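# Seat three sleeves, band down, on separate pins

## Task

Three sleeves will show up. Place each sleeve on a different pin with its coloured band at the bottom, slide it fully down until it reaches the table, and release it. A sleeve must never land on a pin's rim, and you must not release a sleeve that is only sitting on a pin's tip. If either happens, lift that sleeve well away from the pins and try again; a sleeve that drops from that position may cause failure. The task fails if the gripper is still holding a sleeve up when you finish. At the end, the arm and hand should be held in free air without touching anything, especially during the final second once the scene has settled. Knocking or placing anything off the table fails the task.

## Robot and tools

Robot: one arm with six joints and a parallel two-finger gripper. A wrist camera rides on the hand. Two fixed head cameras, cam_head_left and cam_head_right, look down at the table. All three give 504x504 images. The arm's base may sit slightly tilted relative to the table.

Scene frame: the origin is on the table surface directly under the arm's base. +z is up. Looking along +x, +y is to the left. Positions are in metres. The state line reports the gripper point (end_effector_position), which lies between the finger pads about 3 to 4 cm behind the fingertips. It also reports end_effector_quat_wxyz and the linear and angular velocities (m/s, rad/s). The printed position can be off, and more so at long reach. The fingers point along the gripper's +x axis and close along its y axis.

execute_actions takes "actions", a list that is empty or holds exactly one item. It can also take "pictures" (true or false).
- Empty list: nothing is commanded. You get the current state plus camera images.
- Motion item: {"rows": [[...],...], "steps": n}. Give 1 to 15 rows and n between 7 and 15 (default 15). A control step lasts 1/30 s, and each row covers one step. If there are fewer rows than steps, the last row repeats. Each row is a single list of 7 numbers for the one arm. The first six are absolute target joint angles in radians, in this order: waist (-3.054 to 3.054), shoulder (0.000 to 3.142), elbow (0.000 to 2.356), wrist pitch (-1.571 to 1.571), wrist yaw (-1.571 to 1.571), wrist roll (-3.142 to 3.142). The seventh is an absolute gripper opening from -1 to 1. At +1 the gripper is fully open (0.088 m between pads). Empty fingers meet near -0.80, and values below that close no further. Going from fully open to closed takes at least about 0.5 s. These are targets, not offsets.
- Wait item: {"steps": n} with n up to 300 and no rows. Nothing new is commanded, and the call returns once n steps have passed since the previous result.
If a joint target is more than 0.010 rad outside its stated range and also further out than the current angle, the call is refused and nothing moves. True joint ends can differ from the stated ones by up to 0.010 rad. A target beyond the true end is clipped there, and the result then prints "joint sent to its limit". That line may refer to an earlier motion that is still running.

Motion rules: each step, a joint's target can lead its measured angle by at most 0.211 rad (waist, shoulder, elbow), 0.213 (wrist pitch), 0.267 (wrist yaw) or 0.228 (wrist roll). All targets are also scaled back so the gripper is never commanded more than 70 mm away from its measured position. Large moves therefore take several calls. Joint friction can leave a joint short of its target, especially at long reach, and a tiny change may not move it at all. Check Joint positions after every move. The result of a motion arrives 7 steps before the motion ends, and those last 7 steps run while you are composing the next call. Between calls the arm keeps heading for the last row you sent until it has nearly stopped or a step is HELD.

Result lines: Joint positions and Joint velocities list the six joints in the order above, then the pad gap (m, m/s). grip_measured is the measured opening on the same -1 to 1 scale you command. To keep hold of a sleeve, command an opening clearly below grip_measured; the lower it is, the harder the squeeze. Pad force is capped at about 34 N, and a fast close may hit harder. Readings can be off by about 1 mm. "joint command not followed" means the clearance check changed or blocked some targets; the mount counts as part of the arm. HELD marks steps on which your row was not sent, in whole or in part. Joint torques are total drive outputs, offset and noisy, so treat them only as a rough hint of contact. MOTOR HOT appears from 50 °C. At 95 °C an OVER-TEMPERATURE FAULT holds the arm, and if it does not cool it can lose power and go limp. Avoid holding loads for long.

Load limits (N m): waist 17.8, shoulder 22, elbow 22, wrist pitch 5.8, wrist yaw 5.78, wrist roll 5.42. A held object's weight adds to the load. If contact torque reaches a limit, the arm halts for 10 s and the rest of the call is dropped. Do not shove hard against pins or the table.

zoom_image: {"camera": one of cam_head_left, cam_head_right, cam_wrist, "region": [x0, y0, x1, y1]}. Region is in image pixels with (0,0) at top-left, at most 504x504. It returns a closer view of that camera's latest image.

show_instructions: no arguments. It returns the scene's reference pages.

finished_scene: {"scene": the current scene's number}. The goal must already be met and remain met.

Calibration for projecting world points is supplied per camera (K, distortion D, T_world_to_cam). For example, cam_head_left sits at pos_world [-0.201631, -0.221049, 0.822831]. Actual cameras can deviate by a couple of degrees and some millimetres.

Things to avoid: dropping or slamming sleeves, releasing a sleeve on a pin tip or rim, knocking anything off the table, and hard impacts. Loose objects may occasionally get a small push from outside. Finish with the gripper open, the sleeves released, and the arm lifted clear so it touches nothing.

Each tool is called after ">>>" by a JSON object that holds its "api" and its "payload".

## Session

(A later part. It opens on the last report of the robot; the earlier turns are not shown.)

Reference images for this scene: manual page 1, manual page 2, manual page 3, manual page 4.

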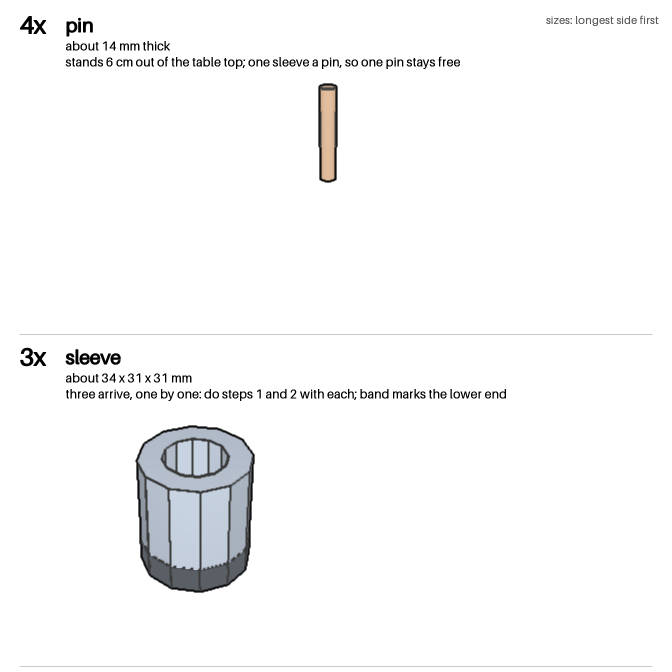

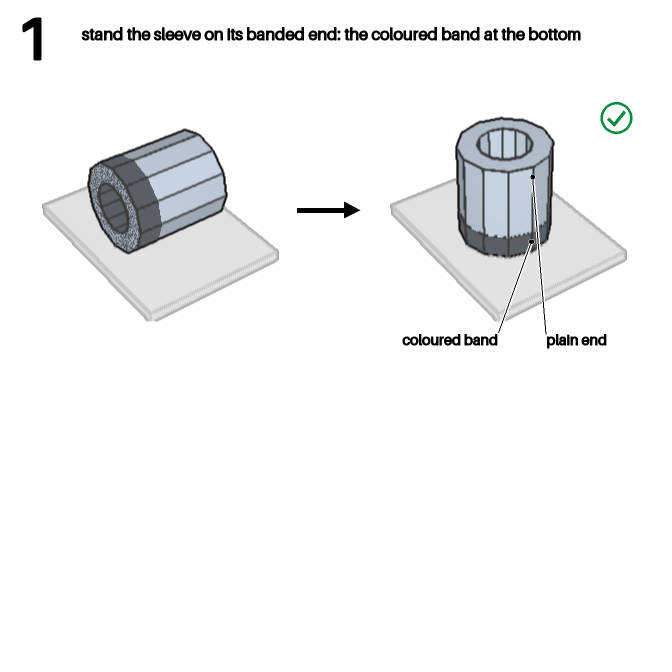

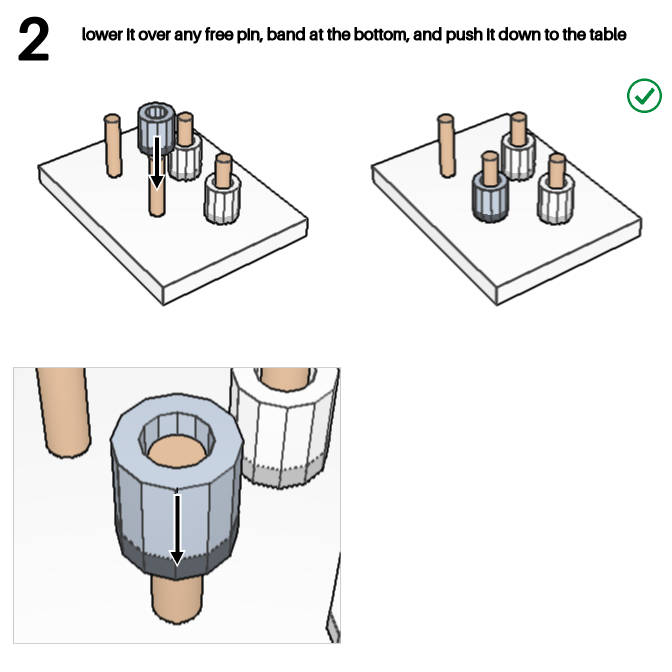

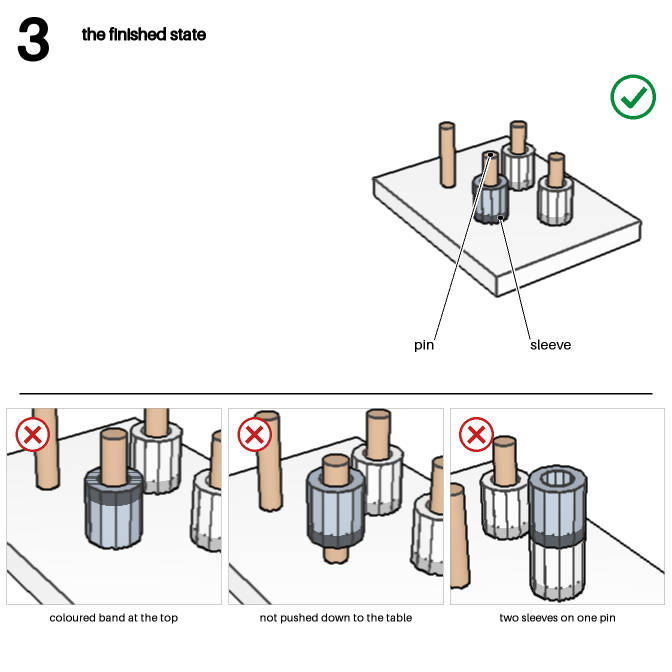

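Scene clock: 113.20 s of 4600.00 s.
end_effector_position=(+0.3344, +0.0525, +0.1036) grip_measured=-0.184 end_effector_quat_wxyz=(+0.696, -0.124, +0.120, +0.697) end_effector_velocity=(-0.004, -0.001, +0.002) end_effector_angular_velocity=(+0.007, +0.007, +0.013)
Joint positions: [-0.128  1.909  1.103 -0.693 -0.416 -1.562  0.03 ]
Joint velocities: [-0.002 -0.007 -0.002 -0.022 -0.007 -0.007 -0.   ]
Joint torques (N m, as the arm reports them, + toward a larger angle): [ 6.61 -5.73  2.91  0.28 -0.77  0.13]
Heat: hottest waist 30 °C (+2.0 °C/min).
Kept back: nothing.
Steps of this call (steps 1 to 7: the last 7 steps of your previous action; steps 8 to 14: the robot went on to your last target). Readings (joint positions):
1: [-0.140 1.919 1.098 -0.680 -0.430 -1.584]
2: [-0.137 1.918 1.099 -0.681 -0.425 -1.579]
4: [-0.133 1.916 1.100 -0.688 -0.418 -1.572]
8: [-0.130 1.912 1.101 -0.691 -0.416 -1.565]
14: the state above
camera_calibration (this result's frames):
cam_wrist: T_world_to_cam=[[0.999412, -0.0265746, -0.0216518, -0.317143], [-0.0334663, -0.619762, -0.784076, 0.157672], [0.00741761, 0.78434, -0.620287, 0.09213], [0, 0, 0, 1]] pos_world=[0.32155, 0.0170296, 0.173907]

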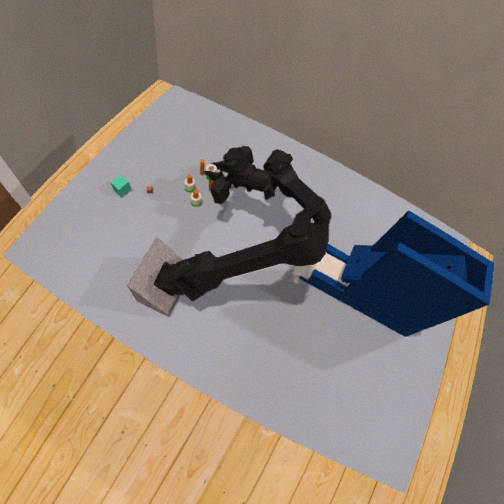

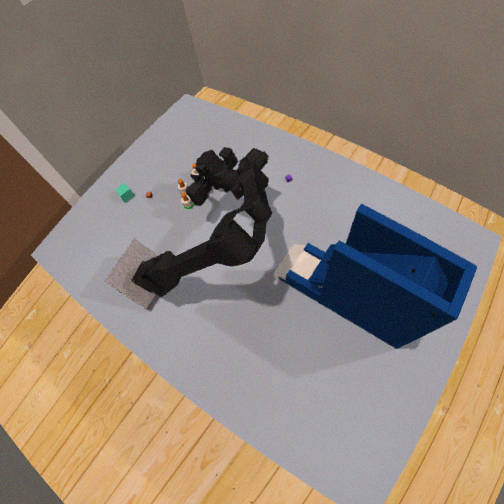

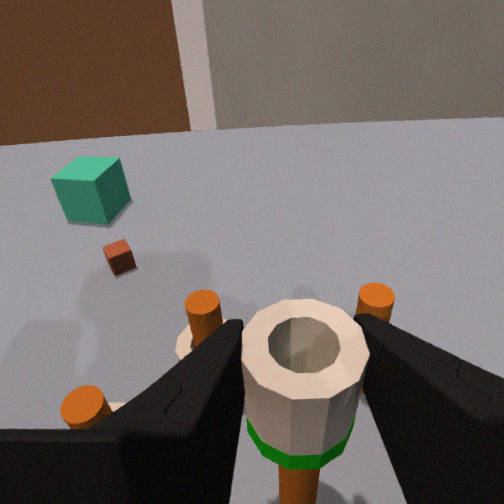

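>>> {"api": "execute_actions", "payload": {"actions": [{"rows":[[-0.130,1.8965,1.112,-0.698,-0.414,-1.562,-0.46],[-0.133,1.8955,1.113,-0.700,-0.415,-1.566,-0.46],[-0.135,1.8945,1.114,-0.702,-0.416,-1.568,-0.46],[-0.1365,1.894,1.114,-0.704,-0.416,-1.570,-0.46],[-0.1377,1.894,1.114,-0.704,-0.416,-1.571,-0.46]],"steps":10}]}}

>>> {"api": "execute_actions", "payload": {"actions": [{"steps":14}], "pictures": true}}

>>> {"api": "zoom_image", "payload": {"camera": "cam_wrist", "region": [220, 284, 440, 504]}}

Scene clock: 114.30 s of 4600.00 s.
end_effector_position=(+0.3343, +0.0522, +0.1040) grip_measured=-0.184 end_effector_quat_wxyz=(+0.696, -0.124, +0.121, +0.697) end_effector_velocity=(-0.004, -0.006, +0.007) end_effector_angular_velocity=(+0.021, +0.014, +0.014)
Joint positions: [-0.128  1.908  1.103 -0.695 -0.415 -1.562  0.03 ]
Joint velocities: [-0.007 -0.017  0.012 -0.051 -0.022 -0.007 -0.   ]
Joint torques (N m, as the arm reports them, + toward a larger angle): [ 6.09 -5.73  3.04  0.29 -0.83 -0.08]
Heat: hottest waist 30 °C (+2.0 °C/min).
Steps of this call (steps 1 to 30: the robot went on to your last target; steps 31 to 33: the first 3 steps of this action). Readings (joint positions):
31: [-0.128 1.908 1.103 -0.693 -0.415 -1.562]
32: [-0.128 1.908 1.103 -0.694 -0.415 -1.562]
33: the state above

Scene clock: 114.77 s of 4600.00 s.
end_effector_position=(+0.3346, +0.0500, +0.1037) grip_measured=-0.184 end_effector_quat_wxyz=(+0.696, -0.125, +0.120, +0.697) end_effector_velocity=(-0.007, +0.001, +0.002) end_effector_angular_velocity=(+0.022, +0.014, +0.020)
Joint positions: [-0.133  1.905  1.106 -0.701 -0.415 -1.567  0.03 ]
Joint velocities: [-0.002 -0.002 -0.007 -0.022 -0.022 -0.007  0.   ]
Joint torques (N m, as the arm reports them, + toward a larger angle): [ 6.05 -5.58  2.86  0.29 -0.9  -0.16]
Heat: hottest waist 30 °C (+2.0 °C/min).
Kept back: nothing.
Steps of this call (steps 1 to 7: the last 7 steps of your previous action; steps 8 to 14: the robot went on to your last target). Readings (joint positions):
1: [-0.128 1.907 1.104 -0.697 -0.415 -1.562]
2: [-0.128 1.906 1.104 -0.698 -0.415 -1.562]
4: [-0.130 1.905 1.105 -0.699 -0.415 -1.564]
8: [-0.132 1.905 1.106 -0.700 -0.415 -1.566]
14: the state above
camera_calibration (this result's frames):
cam_wrist: T_world_to_cam=[[0.999405, -0.0275115, -0.020795, -0.317441], [-0.033381, -0.620275, -0.783674, 0.156233], [0.00866143, 0.783902, -0.620824, 0.0938001], [0, 0, 0, 1]] pos_world=[0.321655, 0.014644, 0.174068]

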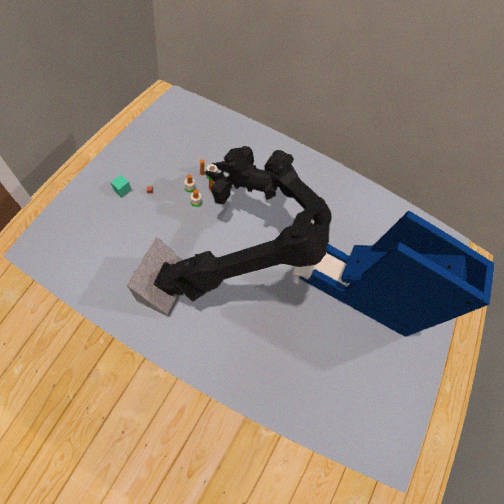

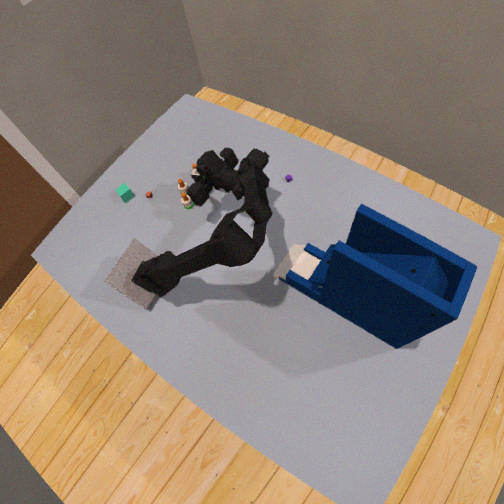

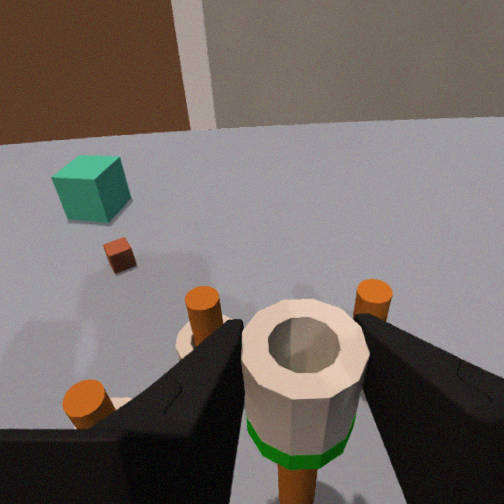

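Region (220, 284, 440, 504) of cam_wrist's 504x504 image, scaled by 2.291, with more detail than that image has.

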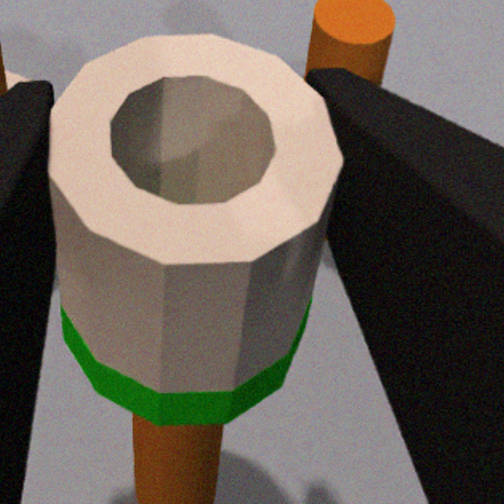

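>>> {"api": "execute_actions", "payload": {"actions": [{"rows":[[-0.1376,1.908,1.102,-0.699,-0.418,-1.5712,-0.46],[-0.1376,1.9176,1.0943,-0.6968,-0.4186,-1.5712,-0.46],[-0.139,1.9187,1.0939,-0.6959,-0.4187,-1.5727,-0.46],[-0.1403,1.9197,1.0934,-0.695,-0.4188,-1.5741,-0.46],[-0.1416,1.9208,1.093,-0.6941,-0.4189,-1.5755,-0.46],[-0.1429,1.9219,1.0926,-0.6932,-0.419,-1.577,-0.46],[-0.1443,1.923,1.0922,-0.6923,-0.419,-1.5784,-0.46],[-0.1456,1.924,1.0918,-0.6914,-0.4191,-1.5799,-0.46],[-0.1469,1.9251,1.0914,-0.6905,-0.4192,-1.5813,-0.46],[-0.1482,1.9262,1.091,-0.6896,-0.4193,-1.5828,-0.46],[-0.1496,1.9273,1.0906,-0.6888,-0.4194,-1.5842,-0.46],[-0.1513,1.9287,1.09,-0.6875,-0.4195,-1.5862,-0.46],[-0.1531,1.9302,1.0895,-0.6863,-0.4196,-1.5881,-0.46],[-0.1549,1.9317,1.089,-0.6851,-0.4197,-1.59,-0.46],[-0.1567,1.9332,1.0886,-0.684,-0.4199,-1.592,-0.46]],"steps":15}]}}

>>> {"api": "execute_actions", "payload": {"actions": [{"steps":10}]}}

Scene clock: 116.20 s of 4600.00 s.
end_effector_position=(+0.3352, +0.0495, +0.1027) grip_measured=-0.184 end_effector_quat_wxyz=(+0.697, -0.126, +0.119, +0.696) end_effector_velocity=(+0.000, -0.001, -0.014) end_effector_angular_velocity=(+0.005, +0.000, -0.004)
Joint positions: [-0.136  1.905  1.105 -0.697 -0.416 -1.572  0.03 ]
Joint velocities: [-0.037  0.022 -0.012  0.022 -0.007 -0.037 -0.   ]
Joint torques (N m, as the arm reports them, + toward a larger angle): [ 6.   -3.43  0.95  0.58 -0.99 -0.15]
Heat: hottest waist 30 °C (+2.0 °C/min).
Steps of this call (steps 1 to 15: the robot went on to your last target; steps 16 to 35: nothing new was sent; steps 36 to 43: the first 8 steps of this action). Readings (joint positions):
36: [-0.133 1.904 1.106 -0.701 -0.415 -1.567]
37: [-0.133 1.904 1.106 -0.701 -0.415 -1.567]
39: [-0.133 1.904 1.106 -0.701 -0.415 -1.568]
43: the state above

Scene clock: 116.53 s of 4600.00 s.
end_effector_position=(+0.3340, +0.0504, +0.0957) grip_measured=-0.184 end_effector_quat_wxyz=(+0.696, -0.124, +0.120, +0.697) end_effector_velocity=(-0.003, -0.001, -0.012) end_effector_angular_velocity=(+0.005, +0.004, +0.006)
Joint positions: [-0.15   1.919  1.098 -0.689 -0.417 -1.586  0.03 ]
Joint velocities: [-0.032  0.017 -0.012  0.007 -0.007 -0.037  0.   ]
Joint torques (N m, as the arm reports them, + toward a larger angle): [ 6.02 -3.12  0.94  0.59 -1.   -0.22]
Heat: hottest waist 30 °C (+2.0 °C/min).
Kept back: nothing.
Steps of this call (steps 1 to 7: the last 7 steps of your previous action; steps 8 to 10: the robot went on to your last target). Readings (joint positions):
1: [-0.138 1.906 1.105 -0.696 -0.416 -1.573]
2: [-0.139 1.908 1.104 -0.695 -0.416 -1.574]
4: [-0.141 1.911 1.102 -0.694 -0.416 -1.577]
8: [-0.147 1.917 1.099 -0.690 -0.417 -1.584]
10: the state above

>>> {"api": "execute_actions", "payload": {"actions": [{"rows":[[-0.1602,1.9361,1.0886,-0.6816,-0.4201,-1.5958,-0.46],[-0.1637,1.9391,1.0877,-0.6792,-0.4203,-1.5997,-0.46],[-0.1673,1.9421,1.0868,-0.6769,-0.4205,-1.6035,-0.46],[-0.1708,1.9452,1.086,-0.6746,-0.4207,-1.6074,-0.46],[-0.1743,1.9482,1.0852,-0.6723,-0.4209,-1.6112,-0.46],[-0.1779,1.9513,1.0844,-0.67,-0.4211,-1.6151,-0.46],[-0.1814,1.9544,1.0837,-0.6677,-0.4213,-1.6189,-0.46],[-0.1849,1.9576,1.083,-0.6654,-0.4215,-1.6227,-0.46],[-0.1884,1.9607,1.0824,-0.6632,-0.4216,-1.6266,-0.46],[-0.1919,1.9639,1.0818,-0.6609,-0.4218,-1.6304,-0.46],[-0.1954,1.9671,1.0812,-0.6587,-0.422,-1.6343,-0.46],[-0.1989,1.9704,1.0807,-0.6565,-0.4221,-1.6381,-0.46],[-0.2025,1.9736,1.0802,-0.6543,-0.4223,-1.6419,-0.46],[-0.206,1.9769,1.0797,-0.6521,-0.4224,-1.6457,-0.46],[-0.2095,1.9802,1.0793,-0.6499,-0.4226,-1.6496,-0.46]],"steps":15}]}}

>>> {"api": "execute_actions", "payload": {"actions": [{"steps":10}], "pictures": true}}

Scene clock: 117.80 s of 4600.00 s.
end_effector_position=(+0.3347, +0.0502, +0.0876) grip_measured=-0.184 end_effector_quat_wxyz=(+0.696, -0.125, +0.120, +0.697) end_effector_velocity=(-0.003, +0.002, -0.046) end_effector_angular_velocity=(+0.016, +0.011, +0.005)
Joint positions: [-0.168  1.934  1.095 -0.675 -0.418 -1.607  0.03 ]
Joint velocities: [-0.105  0.09  -0.032  0.066 -0.022 -0.11   0.   ]
Joint torques (N m, as the arm reports them, + toward a larger angle): [ 6.24 -3.34  0.88  0.55 -0.96 -0.11]
Heat: hottest waist 31 °C (+3.0 °C/min).
Steps of this call (steps 1 to 30: the robot went on to your last target; steps 31 to 38: the first 8 steps of this action). Readings (joint positions):
31: [-0.152 1.921 1.098 -0.687 -0.417 -1.589]
32: [-0.152 1.921 1.098 -0.686 -0.417 -1.590]
34: [-0.156 1.924 1.098 -0.682 -0.418 -1.595]
38: the state above

Scene clock: 118.13 s of 4600.00 s.
end_effector_position=(+0.3340, +0.0503, +0.0728) grip_measured=-0.184 end_effector_quat_wxyz=(+0.696, -0.124, +0.121, +0.697) end_effector_velocity=(-0.005, -0.000, -0.021) end_effector_angular_velocity=(+0.020, +0.003, +0.009)
Joint positions: [-0.201  1.964  1.089 -0.656 -0.419 -1.64   0.03 ]
Joint velocities: [-0.056  0.042 -0.017  0.022 -0.022 -0.066 -0.   ]
Joint torques (N m, as the arm reports them, + toward a larger angle): [ 6.14 -3.53  0.78  0.49 -1.   -0.17]
Heat: hottest waist 31 °C (+3.0 °C/min).
Kept back: nothing.
Steps of this call (steps 1 to 7: the last 7 steps of your previous action; steps 8 to 10: the robot went on to your last target). Readings (joint positions):
1: [-0.172 1.937 1.094 -0.673 -0.418 -1.611]
2: [-0.175 1.941 1.093 -0.671 -0.418 -1.614]
4: [-0.182 1.947 1.092 -0.667 -0.418 -1.621]
8: [-0.196 1.959 1.090 -0.658 -0.419 -1.636]
10: the state above
camera_calibration (this result's frames):
cam_wrist: T_world_to_cam=[[0.999373, -0.0267954, -0.0231283, -0.317345], [-0.0347655, -0.620225, -0.783654, 0.132597], [0.00665357, 0.783966, -0.620767, 0.0750459], [0, 0, 0, 1]] pos_world=[0.321257, 0.0149032, 0.143157]

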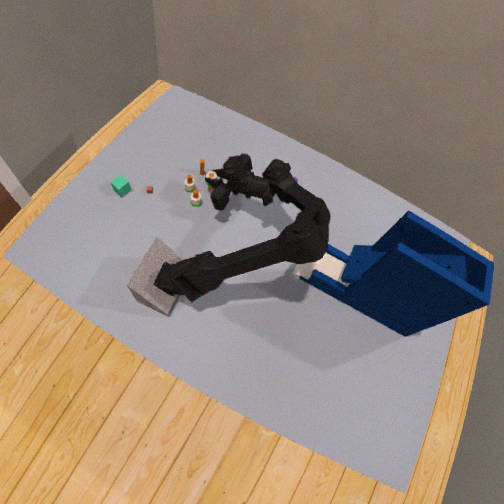

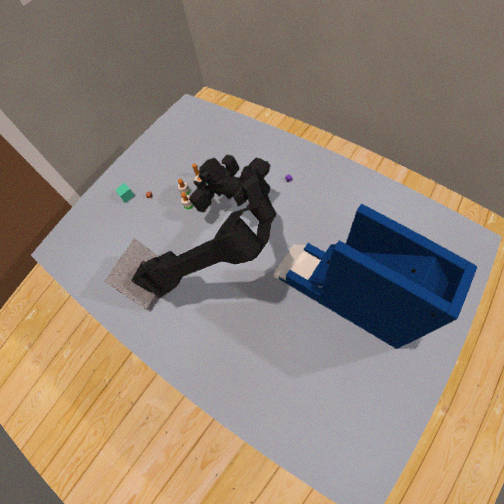

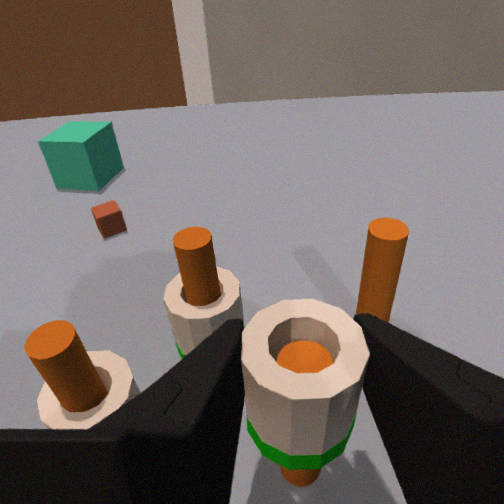

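>>> {"api": "execute_actions", "payload": {"actions": [{"rows":[[-0.213,1.9846,1.082,-0.6478,-0.4227,-1.6534,-0.46],[-0.2164,1.9879,1.084,-0.6456,-0.4228,-1.6572,-0.46],[-0.2199,1.9913,1.086,-0.6435,-0.4229,-1.661,-0.46],[-0.2234,1.9947,1.088,-0.6414,-0.4231,-1.6648,-0.46],[-0.2269,1.9981,1.089,-0.6392,-0.4232,-1.6686,-0.46],[-0.2304,2.0016,1.090,-0.6372,-0.4233,-1.6724,-0.46],[-0.2339,2.0051,1.091,-0.6351,-0.4234,-1.6763,-0.46],[-0.2374,2.0086,1.092,-0.633,-0.4235,-1.6801,-0.46],[-0.2408,2.0121,1.093,-0.6309,-0.4236,-1.6839,-0.46],[-0.2443,2.0157,1.094,-0.6289,-0.4237,-1.6877,-0.46],[-0.2478,2.0192,1.095,-0.6269,-0.4237,-1.6914,-0.46],[-0.2513,2.0228,1.0955,-0.6248,-0.4238,-1.6952,-0.46],[-0.2547,2.0265,1.096,-0.6228,-0.4239,-1.699,-0.46],[-0.2582,2.0301,1.096,-0.6208,-0.4239,-1.7028,-0.46],[-0.2616,2.0338,1.096,-0.6188,-0.424,-1.7066,-0.46]],"steps":15}]}}

>>> {"api": "execute_actions", "payload": {"actions": [{"rows":[[-0.2638,2.0361,1.096,-0.6176,-0.424,-1.7090,-0.46],[-0.2655,2.038,1.096,-0.6166,-0.424,-1.7109,-0.46],[-0.2668,2.0394,1.0962,-0.6159,-0.424,-1.7123,-0.46],[-0.2681,2.0408,1.0964,-0.6152,-0.424,-1.7137,-0.46],[-0.2694,2.0422,1.0966,-0.6144,-0.424,-1.7151,-0.46],[-0.2707,2.0436,1.0968,-0.6137,-0.424,-1.7165,-0.46],[-0.272,2.045,1.097,-0.613,-0.424,-1.7179,-0.46],[-0.2733,2.0464,1.0972,-0.6122,-0.424,-1.7193,-0.46],[-0.2746,2.0478,1.0974,-0.6115,-0.424,-1.7207,-0.46],[-0.2759,2.0492,1.0976,-0.6108,-0.424,-1.7221,-0.46],[-0.2772,2.0506,1.0978,-0.61,-0.424,-1.7235,-0.46],[-0.2785,2.052,1.098,-0.6093,-0.424,-1.7249,-0.46],[-0.2798,2.0534,1.098,-0.6086,-0.424,-1.7263,-0.46],[-0.2811,2.0548,1.098,-0.6079,-0.424,-1.7277,-0.46]],"steps":15}]}}

>>> {"api": "execute_actions", "payload": {"actions": [{"steps":11}]}}

Scene clock: 119.77 s of 4600.00 s.
end_effector_position=(+0.3347, +0.0503, +0.0636) grip_measured=-0.184 end_effector_quat_wxyz=(+0.696, -0.125, +0.120, +0.697) end_effector_velocity=(+0.000, -0.002, -0.045) end_effector_angular_velocity=(+0.004, +0.004, -0.002)
Joint positions: [-0.221  1.984  1.088 -0.642 -0.42  -1.665  0.03 ]
Joint velocities: [-0.105  0.095 -0.002  0.051 -0.007 -0.11   0.   ]
Joint torques (N m, as the arm reports them, + toward a larger angle): [ 6.2  -3.34  1.68  0.48 -0.98 -0.22]
Heat: hottest waist 31 °C (+2.0 °C/min).
Steps of this call (steps 1 to 30: the robot went on to your last target; steps 31 to 41: nothing new was sent; steps 42 to 49: the first 8 steps of this action). Readings (joint positions):
42: [-0.204 1.968 1.088 -0.652 -0.420 -1.647]
43: [-0.205 1.969 1.088 -0.652 -0.420 -1.648]
45: [-0.209 1.972 1.088 -0.649 -0.420 -1.652]
49: the state above

Scene clock: 120.27 s of 4600.00 s.
end_effector_position=(+0.3348, +0.0501, +0.0441) grip_measured=-0.184 end_effector_quat_wxyz=(+0.696, -0.125, +0.120, +0.697) end_effector_velocity=(+0.005, -0.001, -0.018) end_effector_angular_velocity=(+0.004, -0.020, -0.014)
Joint positions: [-0.263  2.028  1.089 -0.618 -0.421 -1.71   0.03 ]
Joint velocities: [-0.042  0.042  0.007  0.037 -0.007 -0.051 -0.   ]
Joint torques (N m, as the arm reports them, + toward a larger angle): [ 6.33 -3.47  1.73  0.41 -1.01 -0.19]
Heat: hottest waist 31 °C (+2.0 °C/min).
Steps of this call (steps 1 to 7: the last 7 steps of your previous action; steps 8 to 15: the first 8 steps of this action). Readings (joint positions):
8: [-0.248 2.011 1.088 -0.626 -0.421 -1.693]
9: [-0.251 2.015 1.088 -0.625 -0.421 -1.697]
11: [-0.257 2.021 1.088 -0.623 -0.421 -1.702]
15: the state above

Scene clock: 120.63 s of 4600.00 s.
end_effector_position=(+0.3353, +0.0502, +0.0400) grip_measured=-0.184 end_effector_quat_wxyz=(+0.697, -0.124, +0.118, +0.697) end_effector_velocity=(-0.003, +0.003, +0.001) end_effector_angular_velocity=(+0.024, -0.008, +0.015)
Joint positions: [-0.273  2.039  1.091 -0.613 -0.425 -1.722  0.03 ]
Joint velocities: [-0.002  0.007 -0.002 -0.007 -0.022 -0.022 -0.   ]
Joint torques (N m, as the arm reports them, + toward a larger angle): [ 6.06 -3.39  1.76  0.51 -0.81 -0.15]
Heat: hottest waist 31 °C (+2.0 °C/min).
Kept back: nothing.
Steps of this call (steps 1 to 7: the last 7 steps of your previous action; steps 8 to 11: the robot went on to your last target). Readings (joint positions):
1: [-0.265 2.029 1.089 -0.617 -0.421 -1.711]
2: [-0.266 2.031 1.089 -0.617 -0.421 -1.713]
4: [-0.268 2.033 1.090 -0.615 -0.421 -1.716]
8: [-0.273 2.038 1.091 -0.613 -0.424 -1.721]
11: the state above

Table contact at z=.040. Unload and open.

>>> {"api": "execute_actions", "payload": {"actions": [{"rows":[[-0.277,2.048,1.095,-0.611,-0.424,-1.724,-0.42],[-0.275,2.044,1.093,-0.612,-0.424,-1.723,-0.36],[-0.274,2.041,1.092,-0.613,-0.424,-1.722,-0.30],[-0.274,2.041,1.092,-0.613,-0.424,-1.722,-0.24],[-0.274,2.041,1.092,-0.613,-0.424,-1.722,-0.19],[-0.274,2.041,1.092,-0.613,-0.424,-1.722,-0.14],[-0.274,2.041,1.092,-0.613,-0.424,-1.722,-0.09],[-0.274,2.041,1.092,-0.613,-0.424,-1.722,-0.04],[-0.274,2.041,1.092,-0.613,-0.424,-1.722,0.01],[-0.274,2.041,1.092,-0.613,-0.424,-1.722,0.06]],"steps":12}]}}

>>> {"api": "execute_actions", "payload": {"actions": [{"steps":10}], "pictures": true}}

Scene clock: 121.13 s of 4600.00 s.
end_effector_position=(+0.3353, +0.0504, +0.0399) grip_measured=-0.184 end_effector_quat_wxyz=(+0.697, -0.124, +0.117, +0.697) end_effector_velocity=(+0.001, -0.000, +0.001) end_effector_angular_velocity=(+0.006, +0.003, -0.010)
Joint positions: [-0.273  2.04   1.091 -0.612 -0.426 -1.724  0.03 ]
Joint velocities: [-0.002 -0.002 -0.002  0.007 -0.007  0.007  0.   ]
Joint torques (N m, as the arm reports them, + toward a larger angle): [ 6.56 -4.53  1.24  0.26 -0.8  -0.01]
Heat: hottest waist 31 °C (+2.0 °C/min).
Steps of this call (steps 1 to 10: the robot went on to your last target; steps 11 to 15: the first 5 steps of this action). Readings (joint positions):
11: [-0.273 2.040 1.091 -0.612 -0.426 -1.724]
12: [-0.273 2.040 1.091 -0.612 -0.426 -1.724]
14: [-0.273 2.040 1.091 -0.612 -0.426 -1.724]
15: the state above

Scene clock: 121.47 s of 4600.00 s.
end_effector_position=(+0.3353, +0.0504, +0.0399) grip_measured=+0.018 end_effector_quat_wxyz=(+0.697, -0.124, +0.117, +0.697) end_effector_velocity=(-0.004, -0.001, +0.002) end_effector_angular_velocity=(+0.009, +0.006, +0.012)
Joint positions: [-0.273  2.04   1.091 -0.612 -0.426 -1.724  0.04 ]
Joint velocities: [-0.002 -0.007 -0.002 -0.022 -0.007 -0.007  0.017]
Joint torques (N m, as the arm reports them, + toward a larger angle): [ 6.64 -4.73  1.14  0.18 -0.8   0.04]
Heat: hottest waist 31 °C (+2.0 °C/min).
Kept back: nothing.
Steps of this call (steps 1 to 7: the last 7 steps of your previous action; steps 8 to 10: the robot went on to your last target). Readings (joint positions):
1: [-0.273 2.040 1.091 -0.612 -0.426 -1.724]
2: [-0.273 2.040 1.091 -0.612 -0.426 -1.724]
4: [-0.273 2.040 1.091 -0.612 -0.426 -1.724]
8: [-0.273 2.040 1.091 -0.612 -0.426 -1.724]
10: the state above
camera_calibration (this result's frames):
cam_wrist: T_world_to_cam=[[0.999461, -0.0279635, -0.0171826, -0.319585], [-0.0307739, -0.616449, -0.786793, 0.105561], [0.0114093, 0.786898, -0.616978, 0.0527021], [0, 0, 0, 1]] pos_world=[0.32206, 0.0146651, 0.110079]

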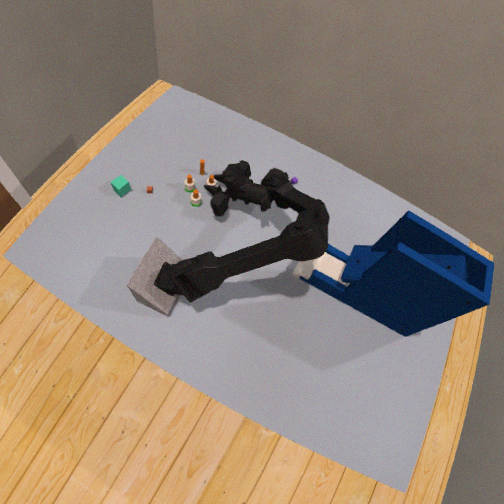

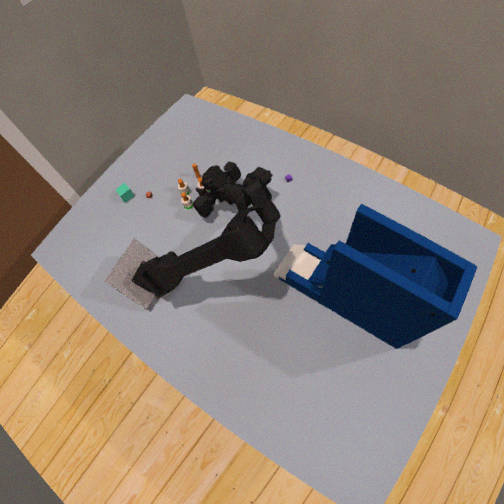

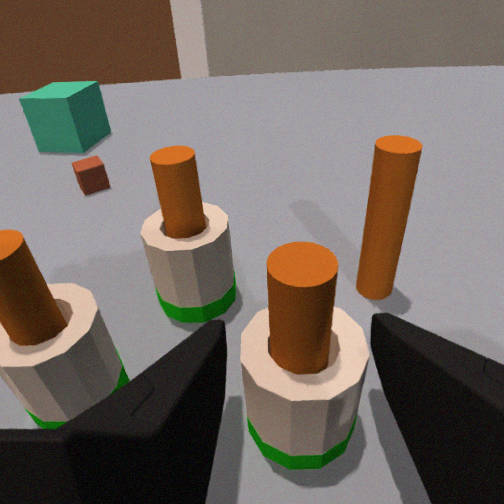

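>>> {"api": "execute_actions", "payload": {"actions": [{"rows":[[-0.273,2.026,1.100,-0.620,-0.425,-1.724,0.09],[-0.273,2.019,1.103,-0.631,-0.425,-1.724,0.1],[-0.273,2.009,1.107,-0.646,-0.425,-1.724,0.1],[-0.273,1.996,1.113,-0.666,-0.425,-1.724,0.1],[-0.273,1.981,1.121,-0.689,-0.425,-1.724,0.1],[-0.273,1.965,1.130,-0.714,-0.425,-1.724,0.1],[-0.273,1.949,1.139,-0.739,-0.425,-1.724,0.1],[-0.273,1.934,1.148,-0.762,-0.425,-1.724,0.1],[-0.273,1.921,1.156,-0.782,-0.425,-1.724,0.1],[-0.273,1.911,1.162,-0.798,-0.425,-1.724,0.1],[-0.273,1.903,1.167,-0.810,-0.425,-1.724,0.1],[-0.273,1.898,1.170,-0.817,-0.425,-1.724,0.1]],"steps":13}]}}

>>> {"api": "execute_actions", "payload": {"actions": [{"steps":12}], "pictures": true}}

Scene clock: 122.20 s of 4600.00 s.
end_effector_position=(+0.3325, +0.0449, +0.0458) grip_measured=+0.091 end_effector_quat_wxyz=(+0.692, -0.120, +0.120, +0.702) end_effector_velocity=(-0.011, -0.081, +0.079) end_effector_angular_velocity=(+0.003, +0.051, +0.059)
Joint positions: [-0.273  2.02   1.1   -0.657 -0.426 -1.724  0.043]
Joint velocities: [-0.002 -0.281  0.129 -0.491  0.007 -0.007  0.003]
Joint torques (N m, as the arm reports them, + toward a larger angle): [ 6.67 -6.92  2.42  0.15 -0.83 -0.01]
Heat: hottest waist 31 °C (+2.0 °C/min).
Steps of this call (steps 1 to 15: the robot went on to your last target; step 16: nothing new was sent; steps 17 to 22: the first 6 steps of this action). Readings (joint positions):
17: [-0.273 2.040 1.091 -0.612 -0.426 -1.724]
18: [-0.273 2.039 1.091 -0.614 -0.426 -1.724]
20: [-0.273 2.034 1.094 -0.629 -0.426 -1.724]
22: the state above

Scene clock: 122.60 s of 4600.00 s.
end_effector_position=(+0.3383, +0.0109, +0.0779) grip_measured=+0.099 end_effector_quat_wxyz=(+0.699, -0.126, +0.116, +0.694) end_effector_velocity=(-0.020, +0.002, +0.002) end_effector_angular_velocity=(+0.020, +0.078, +0.066)
Joint positions: [-0.273  1.91   1.162 -0.804 -0.426 -1.724  0.044]
Joint velocities: [-0.002  0.002 -0.002 -0.095 -0.007  0.007  0.   ]
Joint torques (N m, as the arm reports them, + toward a larger angle): [ 6.52 -5.68  2.38  0.08 -0.84 -0.02]
Heat: hottest waist 31 °C (+2.0 °C/min).
Kept back: nothing.
Steps of this call (steps 1 to 7: the last 7 steps of your previous action; steps 8 to 12: the robot went on to your last target). Readings (joint positions):
1: [-0.273 2.009 1.106 -0.675 -0.426 -1.724]
2: [-0.273 1.996 1.112 -0.694 -0.426 -1.724]
4: [-0.273 1.967 1.129 -0.731 -0.426 -1.724]
8: [-0.273 1.921 1.155 -0.784 -0.426 -1.724]
12: the state above
camera_calibration (this result's frames):
cam_wrist: T_world_to_cam=[[0.999353, -0.0342045, -0.0110784, -0.323352], [-0.0298396, -0.617164, -0.786269, 0.11082], [0.0200567, 0.786091, -0.617785, 0.104284], [0, 0, 0, 1]] pos_world=[0.324358, -0.0246426, 0.147977]

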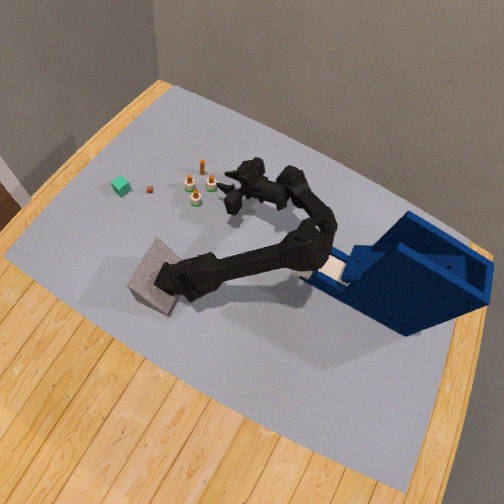

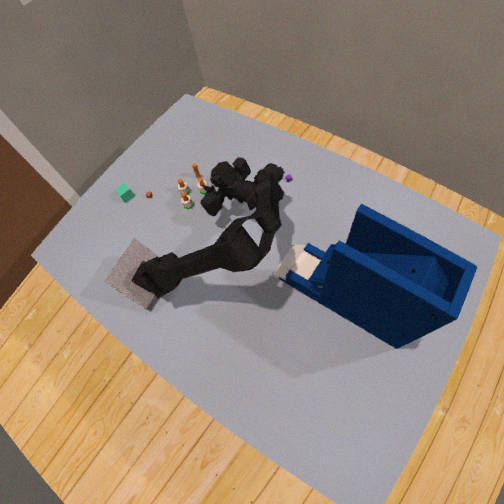

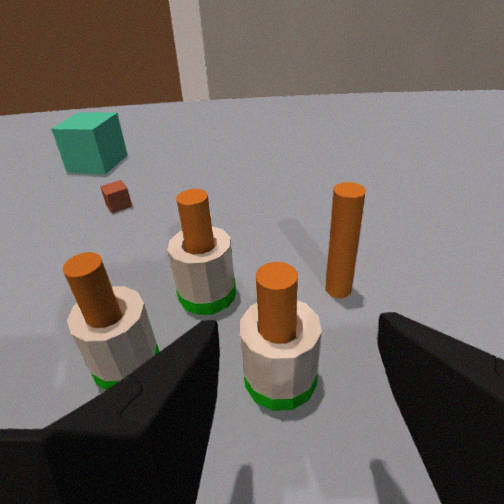

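>>> {"api": "finished_scene", "payload": {"scene": 2}}

The scene is finished: the task was done.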